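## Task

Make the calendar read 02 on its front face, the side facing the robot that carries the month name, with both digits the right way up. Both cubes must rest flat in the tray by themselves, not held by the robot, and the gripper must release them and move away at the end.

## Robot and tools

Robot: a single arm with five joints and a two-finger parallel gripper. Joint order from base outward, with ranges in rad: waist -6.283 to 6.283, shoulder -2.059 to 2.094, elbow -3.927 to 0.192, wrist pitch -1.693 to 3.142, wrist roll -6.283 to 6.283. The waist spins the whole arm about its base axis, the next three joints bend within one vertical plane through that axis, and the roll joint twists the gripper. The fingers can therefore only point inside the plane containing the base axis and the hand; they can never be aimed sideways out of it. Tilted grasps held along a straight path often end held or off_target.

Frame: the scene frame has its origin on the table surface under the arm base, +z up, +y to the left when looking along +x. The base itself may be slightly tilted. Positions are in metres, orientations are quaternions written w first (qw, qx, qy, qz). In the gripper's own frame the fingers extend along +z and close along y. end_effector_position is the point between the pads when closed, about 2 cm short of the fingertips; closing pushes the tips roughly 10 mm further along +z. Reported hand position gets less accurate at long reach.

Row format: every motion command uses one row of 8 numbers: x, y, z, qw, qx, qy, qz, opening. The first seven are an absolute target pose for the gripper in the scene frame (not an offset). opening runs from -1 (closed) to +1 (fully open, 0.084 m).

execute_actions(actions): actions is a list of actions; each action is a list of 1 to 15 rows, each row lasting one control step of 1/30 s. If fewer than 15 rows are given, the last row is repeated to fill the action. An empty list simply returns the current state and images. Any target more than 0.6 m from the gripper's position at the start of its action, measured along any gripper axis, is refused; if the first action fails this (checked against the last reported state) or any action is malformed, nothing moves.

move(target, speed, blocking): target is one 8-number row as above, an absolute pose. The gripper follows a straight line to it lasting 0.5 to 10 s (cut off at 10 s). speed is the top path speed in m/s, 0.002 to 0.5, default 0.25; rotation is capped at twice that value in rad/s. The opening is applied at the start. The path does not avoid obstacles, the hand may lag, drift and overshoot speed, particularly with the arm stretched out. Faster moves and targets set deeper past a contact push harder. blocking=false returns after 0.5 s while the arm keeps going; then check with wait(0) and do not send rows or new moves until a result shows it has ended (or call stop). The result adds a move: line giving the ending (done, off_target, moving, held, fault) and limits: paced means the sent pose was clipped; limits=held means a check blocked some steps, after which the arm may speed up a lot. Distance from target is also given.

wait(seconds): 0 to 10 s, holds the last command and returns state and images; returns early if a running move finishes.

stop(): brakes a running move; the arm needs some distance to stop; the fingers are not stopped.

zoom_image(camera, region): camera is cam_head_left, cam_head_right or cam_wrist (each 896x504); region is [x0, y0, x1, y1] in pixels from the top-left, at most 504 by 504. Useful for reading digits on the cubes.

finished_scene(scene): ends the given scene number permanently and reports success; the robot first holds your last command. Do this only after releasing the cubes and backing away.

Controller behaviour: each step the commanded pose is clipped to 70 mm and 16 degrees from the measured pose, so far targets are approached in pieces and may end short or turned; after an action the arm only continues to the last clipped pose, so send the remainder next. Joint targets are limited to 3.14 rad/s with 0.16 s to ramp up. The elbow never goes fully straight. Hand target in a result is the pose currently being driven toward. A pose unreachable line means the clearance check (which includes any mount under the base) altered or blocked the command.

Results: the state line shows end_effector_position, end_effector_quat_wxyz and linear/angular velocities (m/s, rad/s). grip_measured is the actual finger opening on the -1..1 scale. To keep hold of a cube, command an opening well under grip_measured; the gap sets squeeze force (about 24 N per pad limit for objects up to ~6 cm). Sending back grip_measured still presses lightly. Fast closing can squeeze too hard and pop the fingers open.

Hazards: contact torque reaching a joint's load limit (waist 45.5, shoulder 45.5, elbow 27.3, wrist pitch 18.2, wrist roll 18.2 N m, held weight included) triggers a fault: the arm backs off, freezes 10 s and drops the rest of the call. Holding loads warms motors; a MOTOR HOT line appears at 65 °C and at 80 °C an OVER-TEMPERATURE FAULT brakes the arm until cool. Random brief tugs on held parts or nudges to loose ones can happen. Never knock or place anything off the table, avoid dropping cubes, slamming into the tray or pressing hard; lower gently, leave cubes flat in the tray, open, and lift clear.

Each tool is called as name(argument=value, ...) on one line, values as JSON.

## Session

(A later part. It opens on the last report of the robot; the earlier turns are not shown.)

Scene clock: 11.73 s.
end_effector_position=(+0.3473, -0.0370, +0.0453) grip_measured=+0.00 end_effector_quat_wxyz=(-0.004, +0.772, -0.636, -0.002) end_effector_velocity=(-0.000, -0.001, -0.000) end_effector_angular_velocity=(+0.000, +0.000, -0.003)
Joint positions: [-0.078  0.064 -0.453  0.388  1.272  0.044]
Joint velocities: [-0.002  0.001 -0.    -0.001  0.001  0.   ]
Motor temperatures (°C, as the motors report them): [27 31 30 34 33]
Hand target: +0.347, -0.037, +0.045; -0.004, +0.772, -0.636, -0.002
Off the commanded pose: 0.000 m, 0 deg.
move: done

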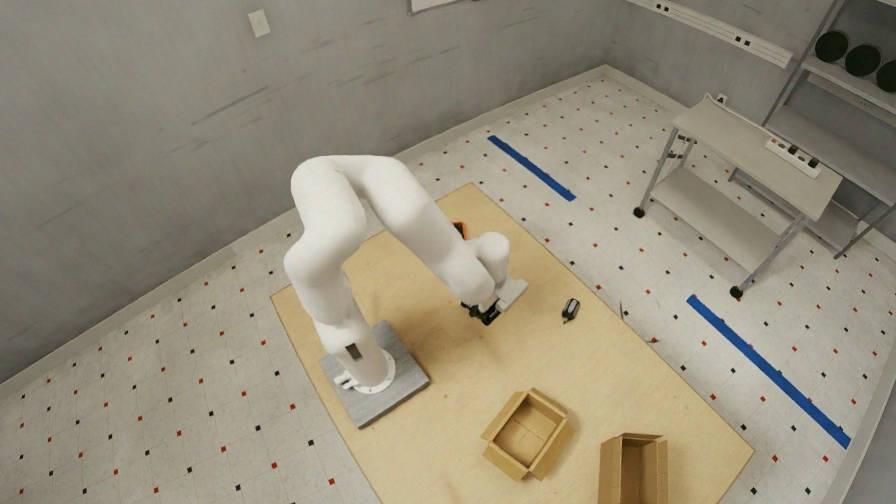

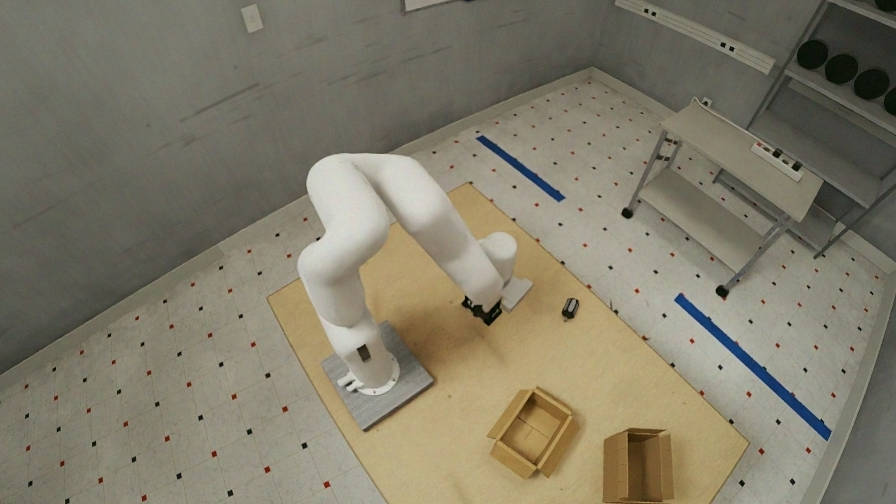

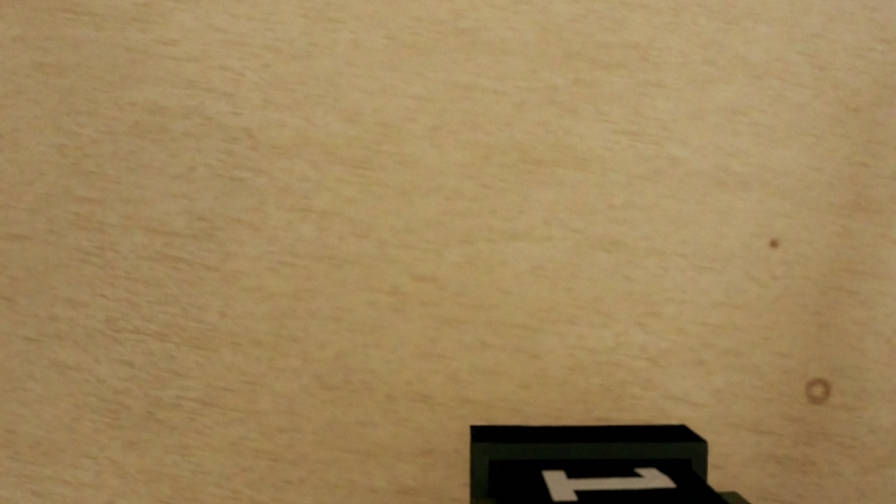

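move(target=[0.347,-0.037,0.11,0,0.772,-0.636,0,-0.5], speed=0.1)

move(target=[0.46,0,0.11,0,0.707,0.707,0,-0.5], speed=0.5)

move(target=[0.46,0,0.037,0,0.707,0.707,0,-0.5], speed=0.05)

move(target=[0.46,0,0.037,0,0.707,0.707,0,1])

move(target=[0.46,0,0.1,0,0.707,0.707,0,1])

move(target=[0.46,0,0.1,0,1,0,0,1], speed=0.5)

move(target=[0.46,0,0.1,0,0.94,0,-0.342,1])

move(target=[0.46,0,0.028,0,0.94,0,-0.342,1], speed=0.06)

Scene clock: 13.10 s.
end_effector_position=(+0.3468, -0.0370, +0.1095) grip_measured=+0.00 end_effector_quat_wxyz=(-0.003, +0.772, -0.636, -0.003) end_effector_velocity=(+0.001, -0.000, +0.003) end_effector_angular_velocity=(-0.000, -0.002, +0.001)
Joint positions: [-0.076 -0.153 -0.473  0.627  1.274  0.044]
Joint velocities: [ 0.    -0.007 -0.002  0.007 -0.001  0.   ]
Motor temperatures (°C, as the motors report them): [27 31 30 34 33]
Hand target: +0.347, -0.037, +0.110; -0.004, +0.772, -0.636, -0.002
Off the commanded pose: 0.001 m, 0 deg.
move: done

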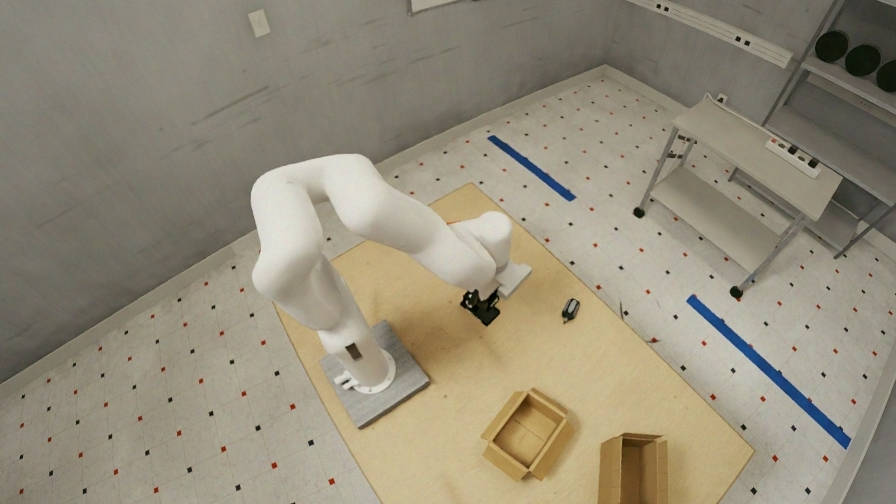

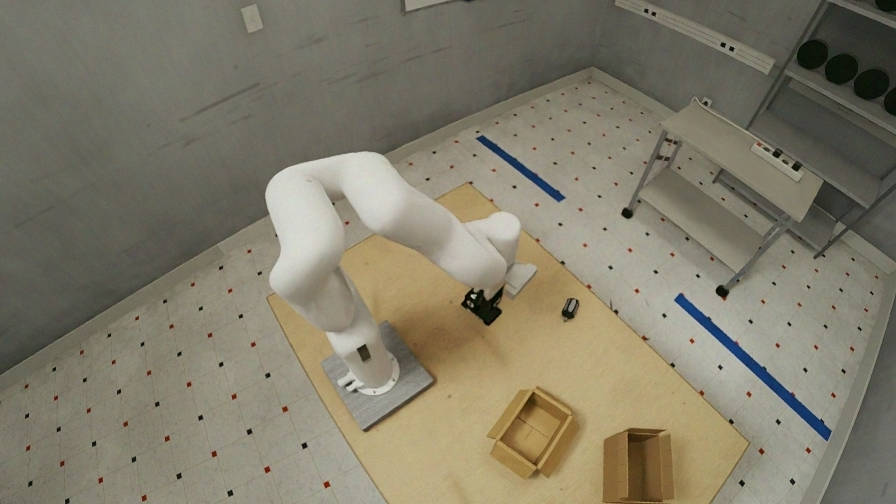

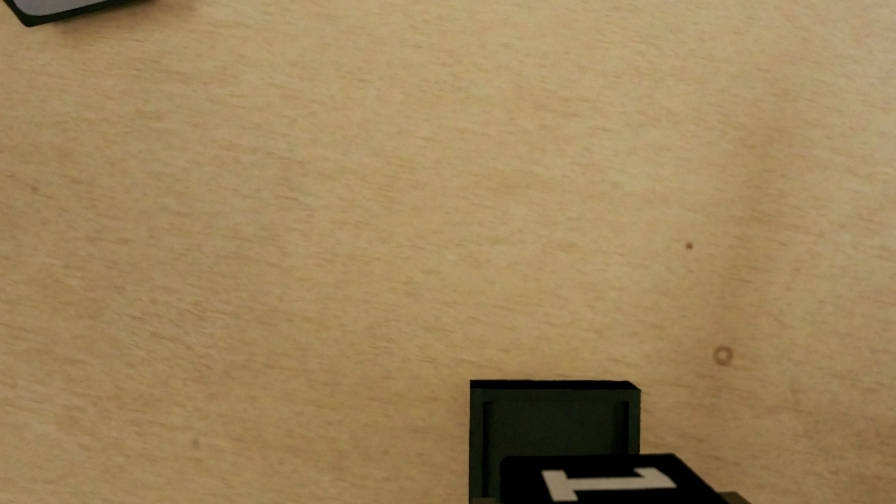

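Scene clock: 16.63 s.
end_effector_position=(+0.4600, -0.0004, +0.1100) grip_measured=+0.00 end_effector_quat_wxyz=(-0.003, +0.707, +0.707, +0.003) end_effector_velocity=(+0.001, +0.001, +0.000) end_effector_angular_velocity=(-0.000, -0.001, +0.009)
Joint positions: [ 0.028  0.185 -0.883  0.699 -1.57   0.044]
Joint velocities: [ 0.001  0.001 -0.002  0.    -0.008  0.   ]
Motor temperatures (°C, as the motors report them): [27 31 30 34 33]
Hand target: +0.460, -0.000, +0.110; -0.003, +0.707, +0.707, +0.003
Off the commanded pose: 0.000 m, 0 deg.
move: done

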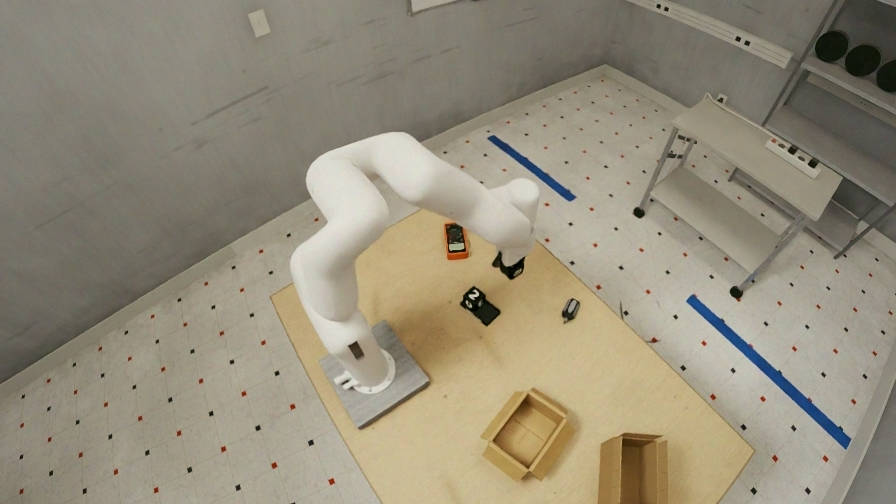

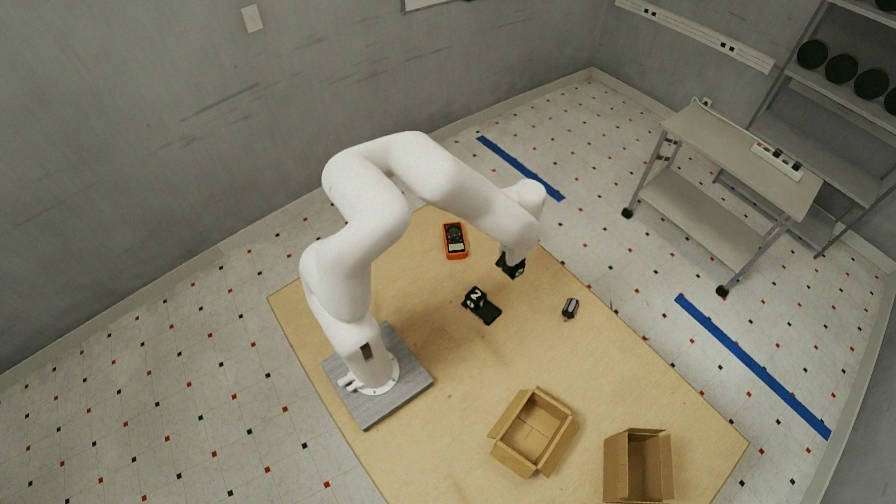

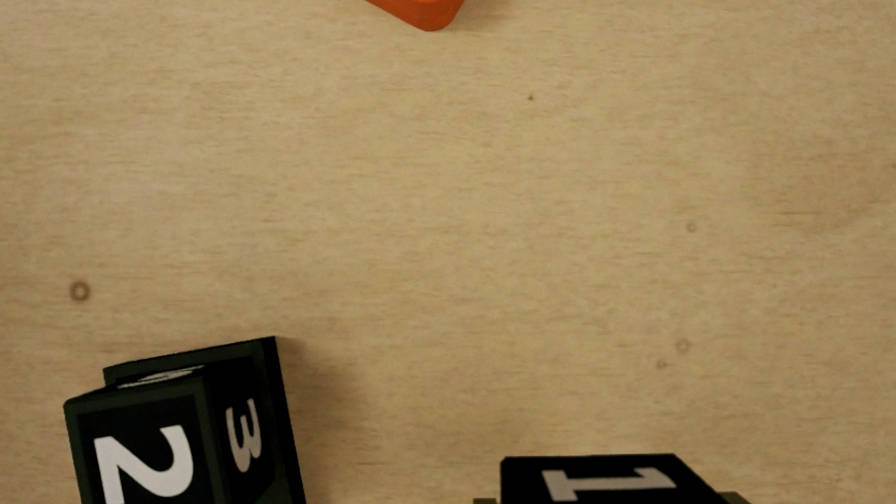

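Scene clock: 18.43 s.
end_effector_position=(+0.4601, -0.0000, +0.0374) grip_measured=+0.00 end_effector_quat_wxyz=(-0.003, +0.707, +0.707, +0.003) end_effector_velocity=(-0.000, -0.000, -0.001) end_effector_angular_velocity=(+0.000, +0.000, -0.001)
Joint positions: [ 0.028  0.363 -0.867  0.505 -1.571  0.044]
Joint velocities: [-0.001  0.003 -0.    -0.003 -0.    -0.   ]
Motor temperatures (°C, as the motors report them): [27 31 30 34 33]
Hand target: +0.460, -0.000, +0.037; -0.003, +0.707, +0.707, +0.003
Off the commanded pose: 0.000 m, 0 deg.
move: done

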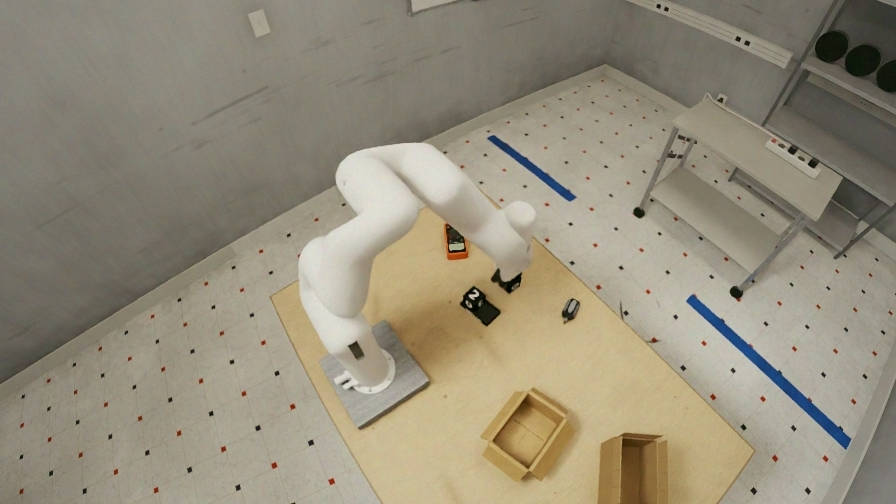

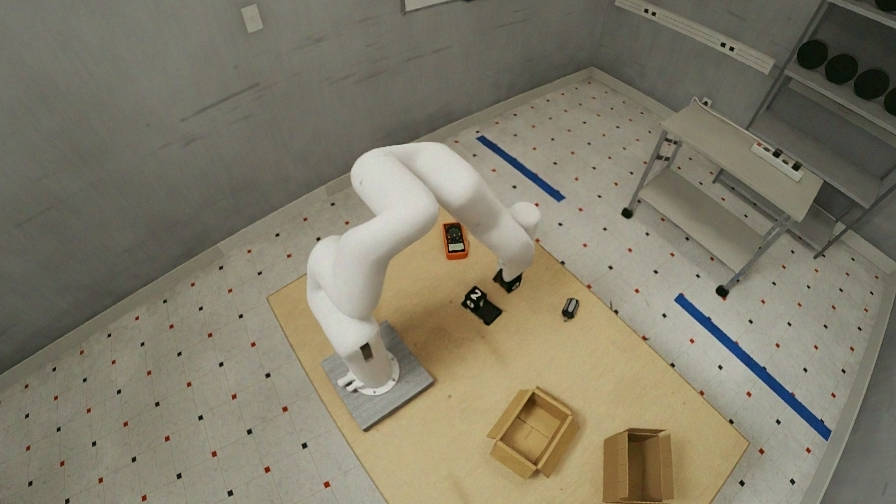

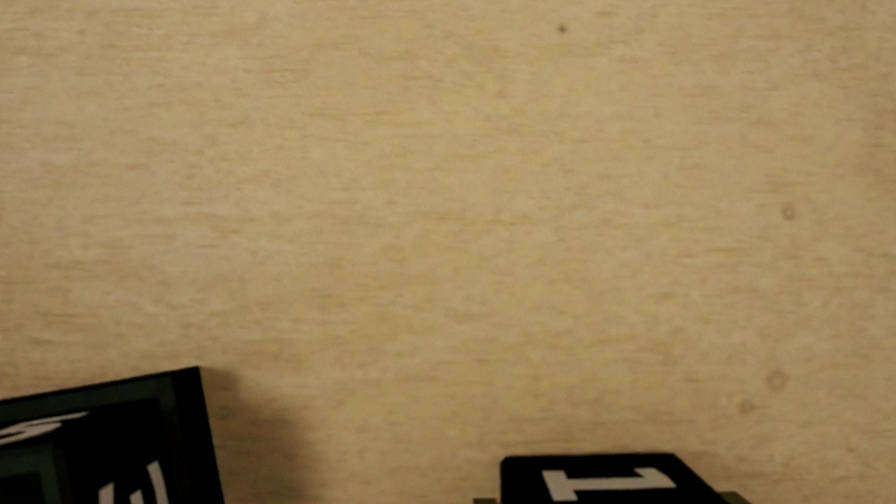

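Scene clock: 19.13 s.
end_effector_position=(+0.4600, -0.0000, +0.0370) grip_measured=+1.00 end_effector_quat_wxyz=(-0.003, +0.707, +0.707, +0.003) end_effector_velocity=(-0.001, +0.000, -0.000) end_effector_angular_velocity=(-0.000, +0.002, +0.001)
Joint positions: [ 0.028  0.364 -0.867  0.504 -1.571  0.084]
Joint velocities: [ 0.     0.     0.     0.001 -0.    -0.   ]
Motor temperatures (°C, as the motors report them): [27 31 30 34 33]
Hand target: +0.460, -0.000, +0.037; -0.003, +0.707, +0.707, +0.003
Off the commanded pose: 0.000 m, 0 deg.
move: done

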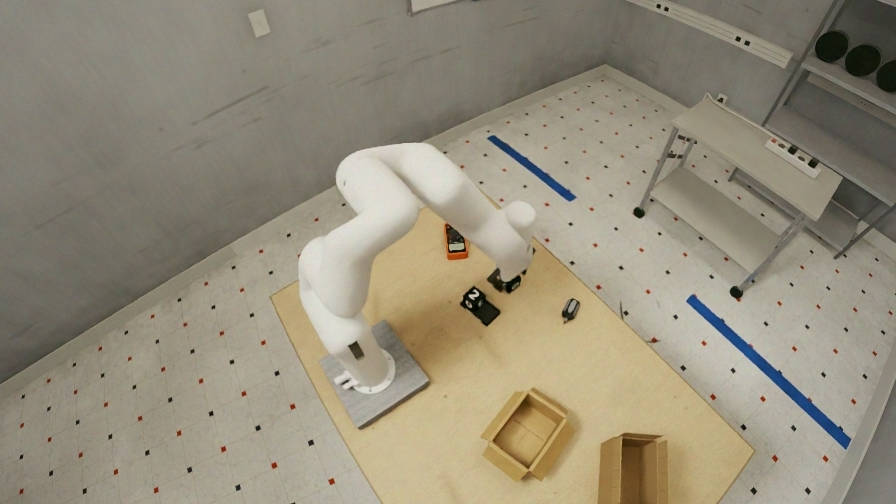

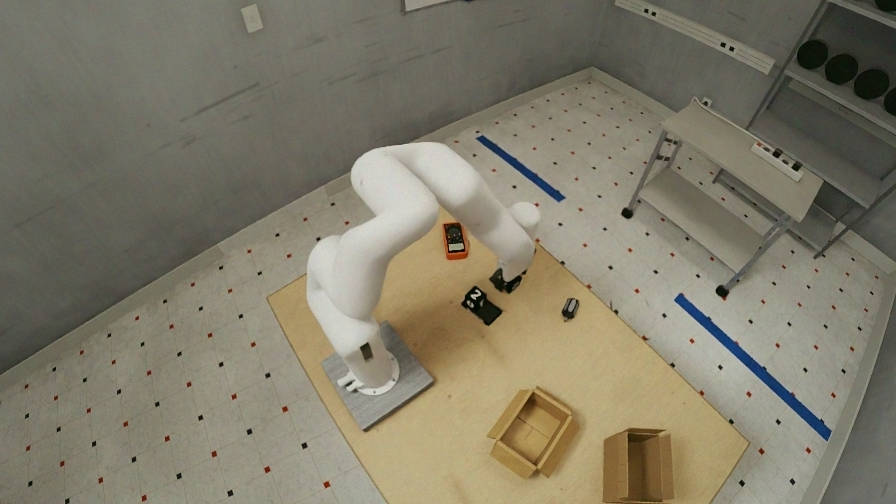

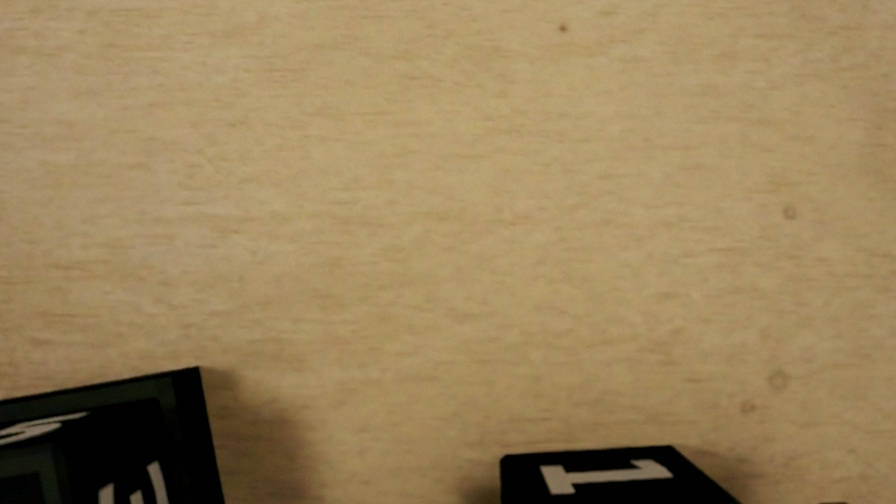

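Scene clock: 19.97 s.
end_effector_position=(+0.4597, -0.0000, +0.0993) grip_measured=+1.00 end_effector_quat_wxyz=(-0.003, +0.707, +0.707, +0.003) end_effector_velocity=(+0.002, -0.000, +0.004) end_effector_angular_velocity=(+0.000, -0.005, -0.001)
Joint positions: [ 0.029  0.208 -0.877  0.671 -1.57   0.084]
Joint velocities: [-0.    -0.007 -0.005  0.007  0.     0.   ]
Motor temperatures (°C, as the motors report them): [27 31 30 34 33]
Hand target: +0.460, -0.000, +0.100; -0.003, +0.707, +0.707, +0.003
Off the commanded pose: 0.001 m, 0 deg.
move: done

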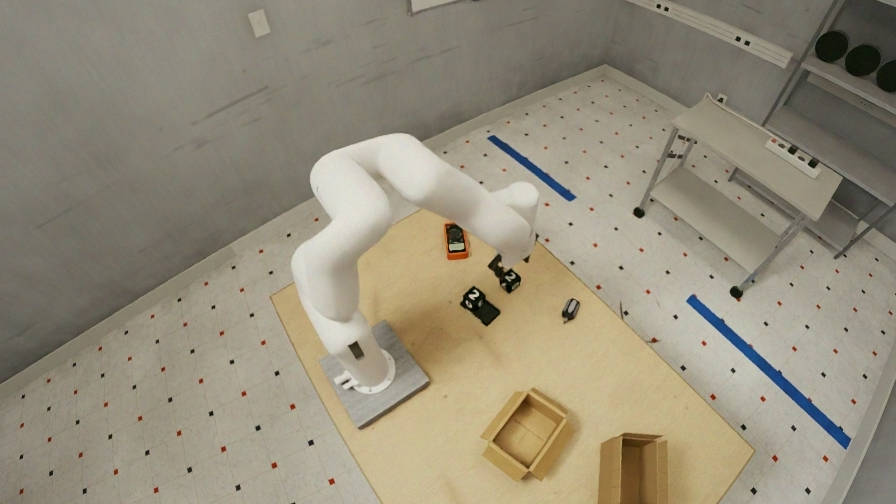

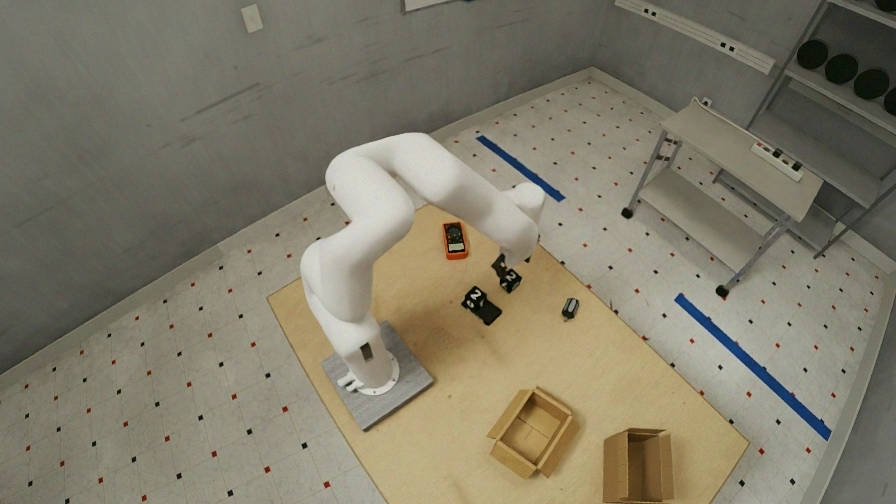

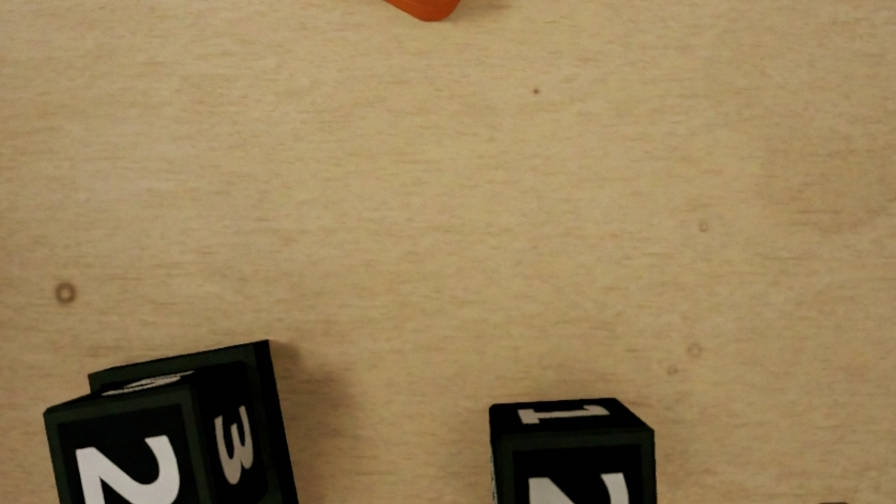

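Scene clock: 22.13 s.
end_effector_position=(+0.4600, -0.0000, +0.1000) grip_measured=+1.00 end_effector_quat_wxyz=(-0.004, +1.000, +0.000, -0.000) end_effector_velocity=(+0.001, -0.000, +0.000) end_effector_angular_velocity=(+0.000, -0.002, -0.010)
Joint positions: [ 0.029  0.207 -0.877  0.671  0.     0.084]
Joint velocities: [-0.001  0.    -0.001 -0.001  0.009  0.   ]
Motor temperatures (°C, as the motors report them): [27 31 30 34 33]
Hand target: +0.460, -0.000, +0.100; -0.004, +1.000, +0.000, -0.000
Off the commanded pose: 0.000 m, 0 deg.
move: done

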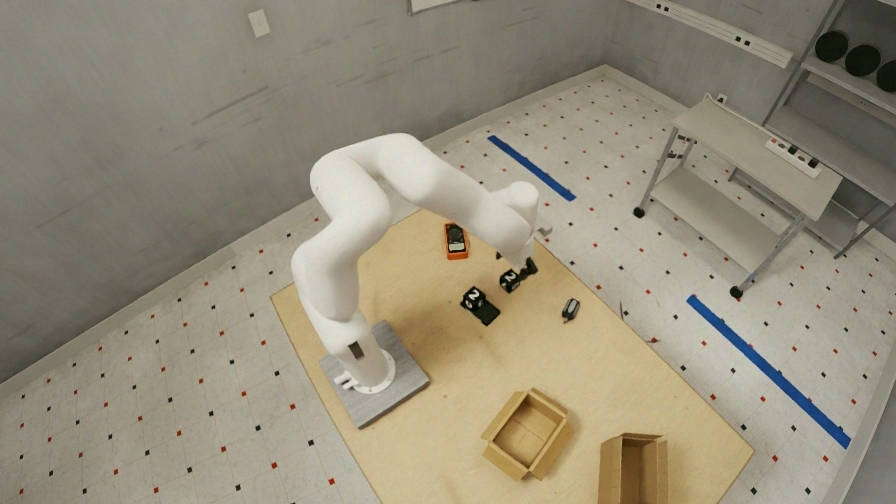

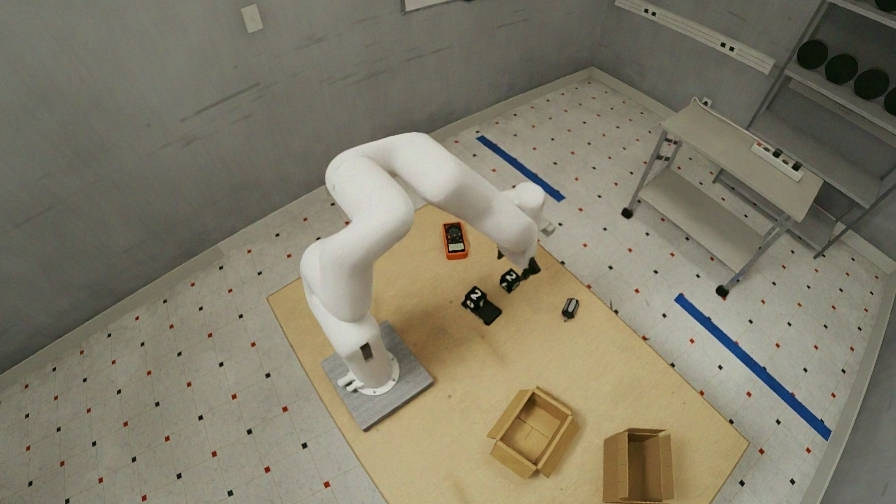

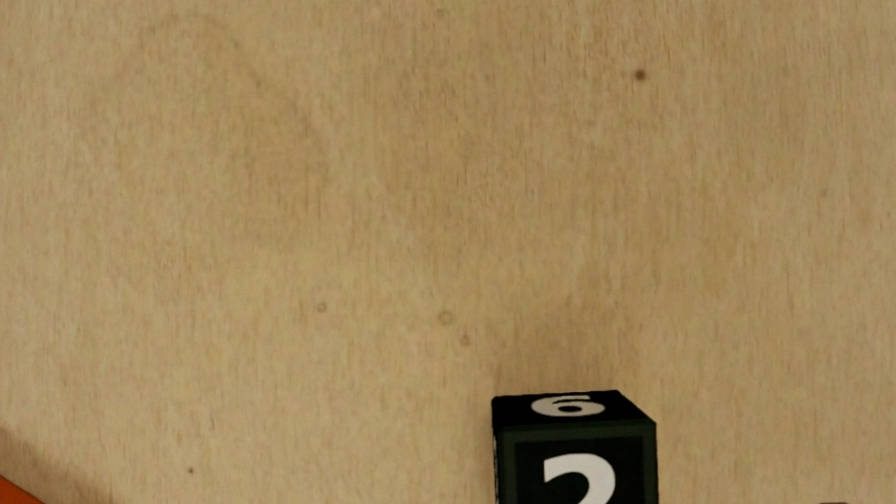

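Scene clock: 24.00 s.
end_effector_position=(+0.4602, +0.0001, +0.1007) grip_measured=+1.00 end_effector_quat_wxyz=(-0.003, +0.940, -0.001, -0.341) end_effector_velocity=(-0.000, -0.000, -0.000) end_effector_angular_velocity=(-0.001, +0.010, -0.002)
Joint positions: [ 0.029  0.772 -1.745  1.671  0.006  0.084]
Joint velocities: [-0.     0.011 -0.015  0.014  0.002 -0.   ]
Motor temperatures (°C, as the motors report them): [27 31 30 34 33]
Hand target: +0.460, +0.000, +0.101; -0.003, +0.940, -0.001, -0.342
Off the commanded pose: 0.001 m, 0 deg.
move: done

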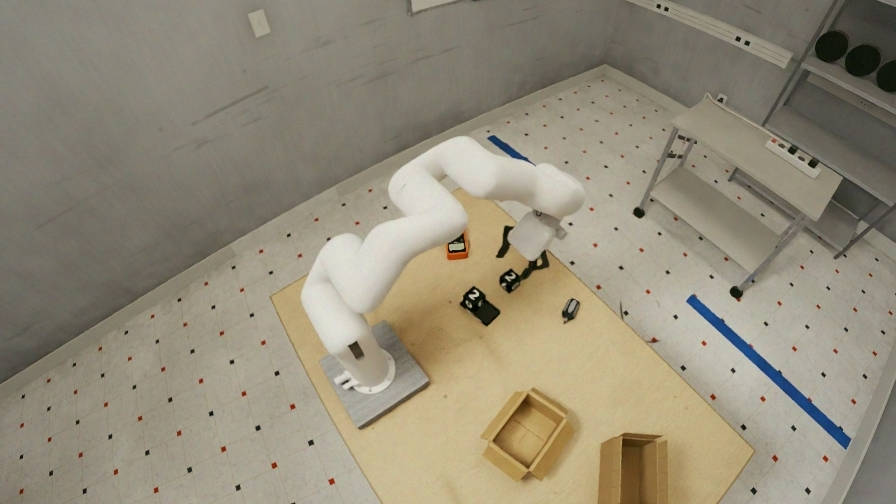

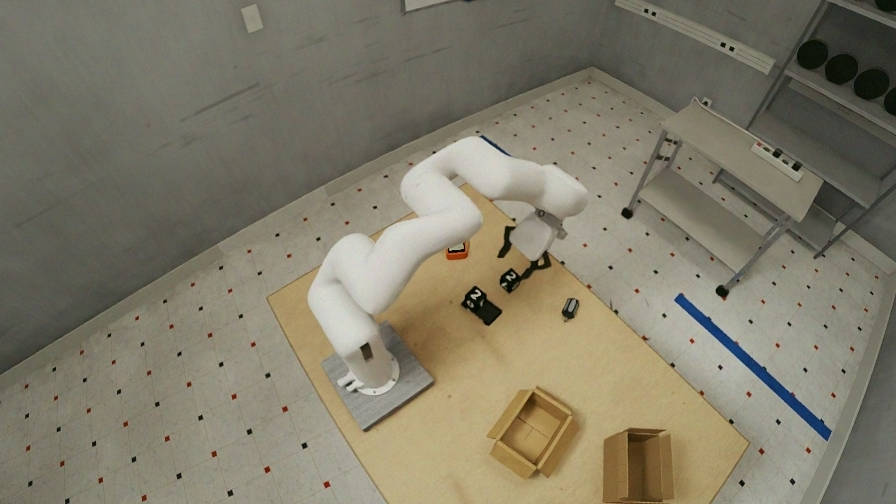

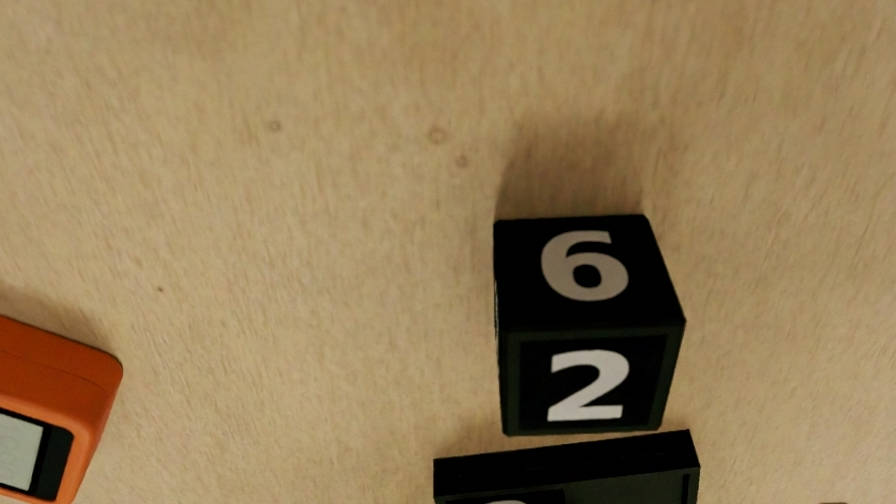

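Scene clock: 25.57 s.
end_effector_position=(+0.4602, +0.0002, +0.0284) grip_measured=+1.00 end_effector_quat_wxyz=(-0.003, +0.940, -0.001, -0.342) end_effector_velocity=(+0.000, -0.000, -0.001) end_effector_angular_velocity=(+0.000, -0.001, +0.000)
Joint positions: [ 0.028  0.9   -1.744  1.543  0.006  0.084]
Joint velocities: [-0.     0.002 -0.001 -0.002 -0.    -0.   ]
Motor temperatures (°C, as the motors report them): [27 31 30 34 33]
Hand target: +0.460, +0.000, +0.028; -0.003, +0.940, -0.001, -0.342
Off the commanded pose: 0.000 m, 0 deg.
move: done

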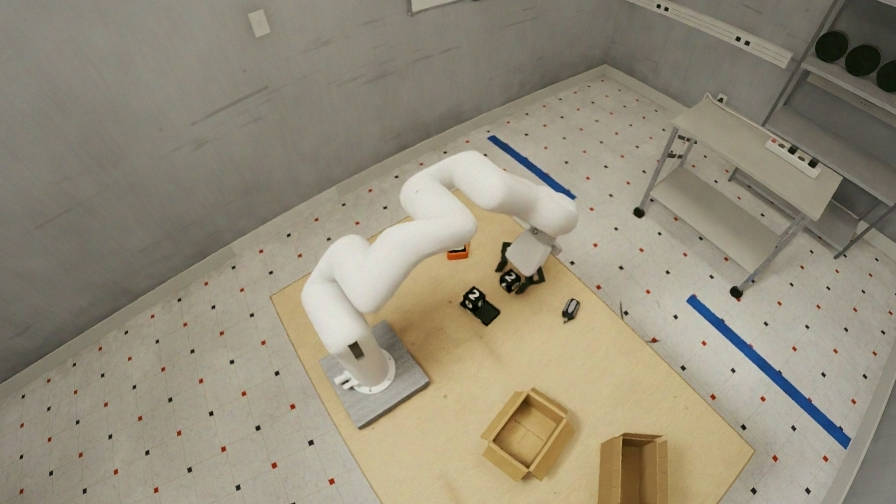

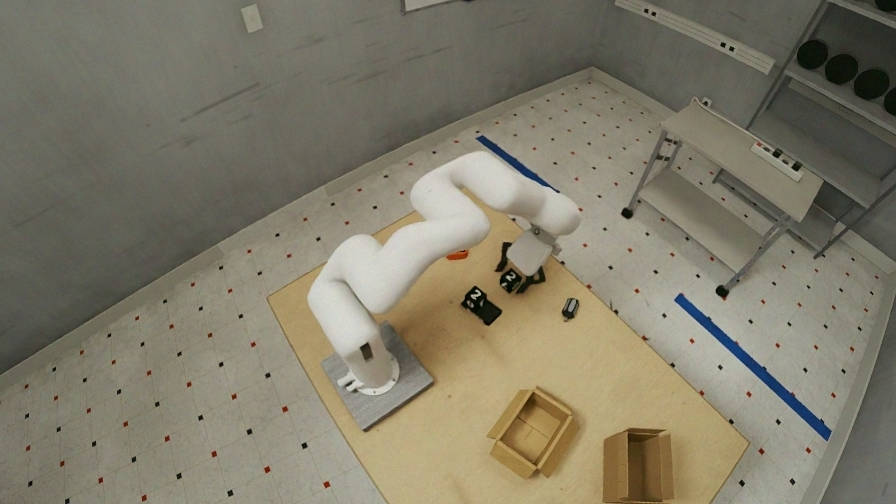

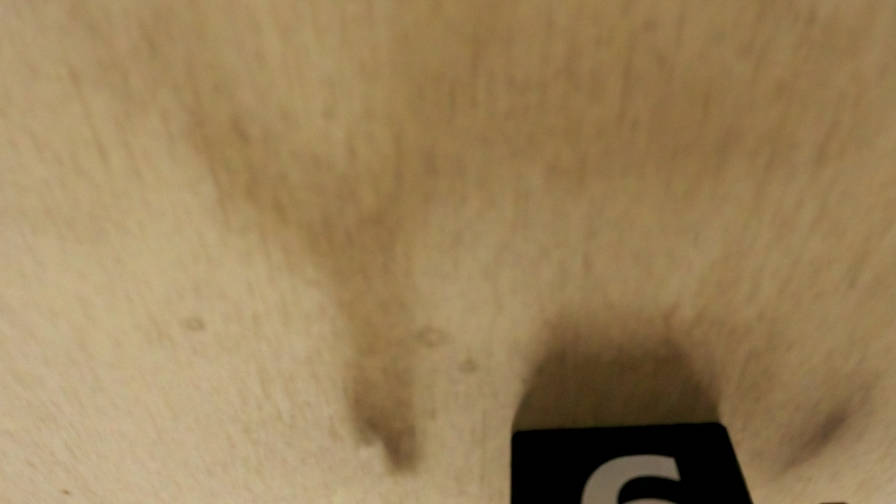

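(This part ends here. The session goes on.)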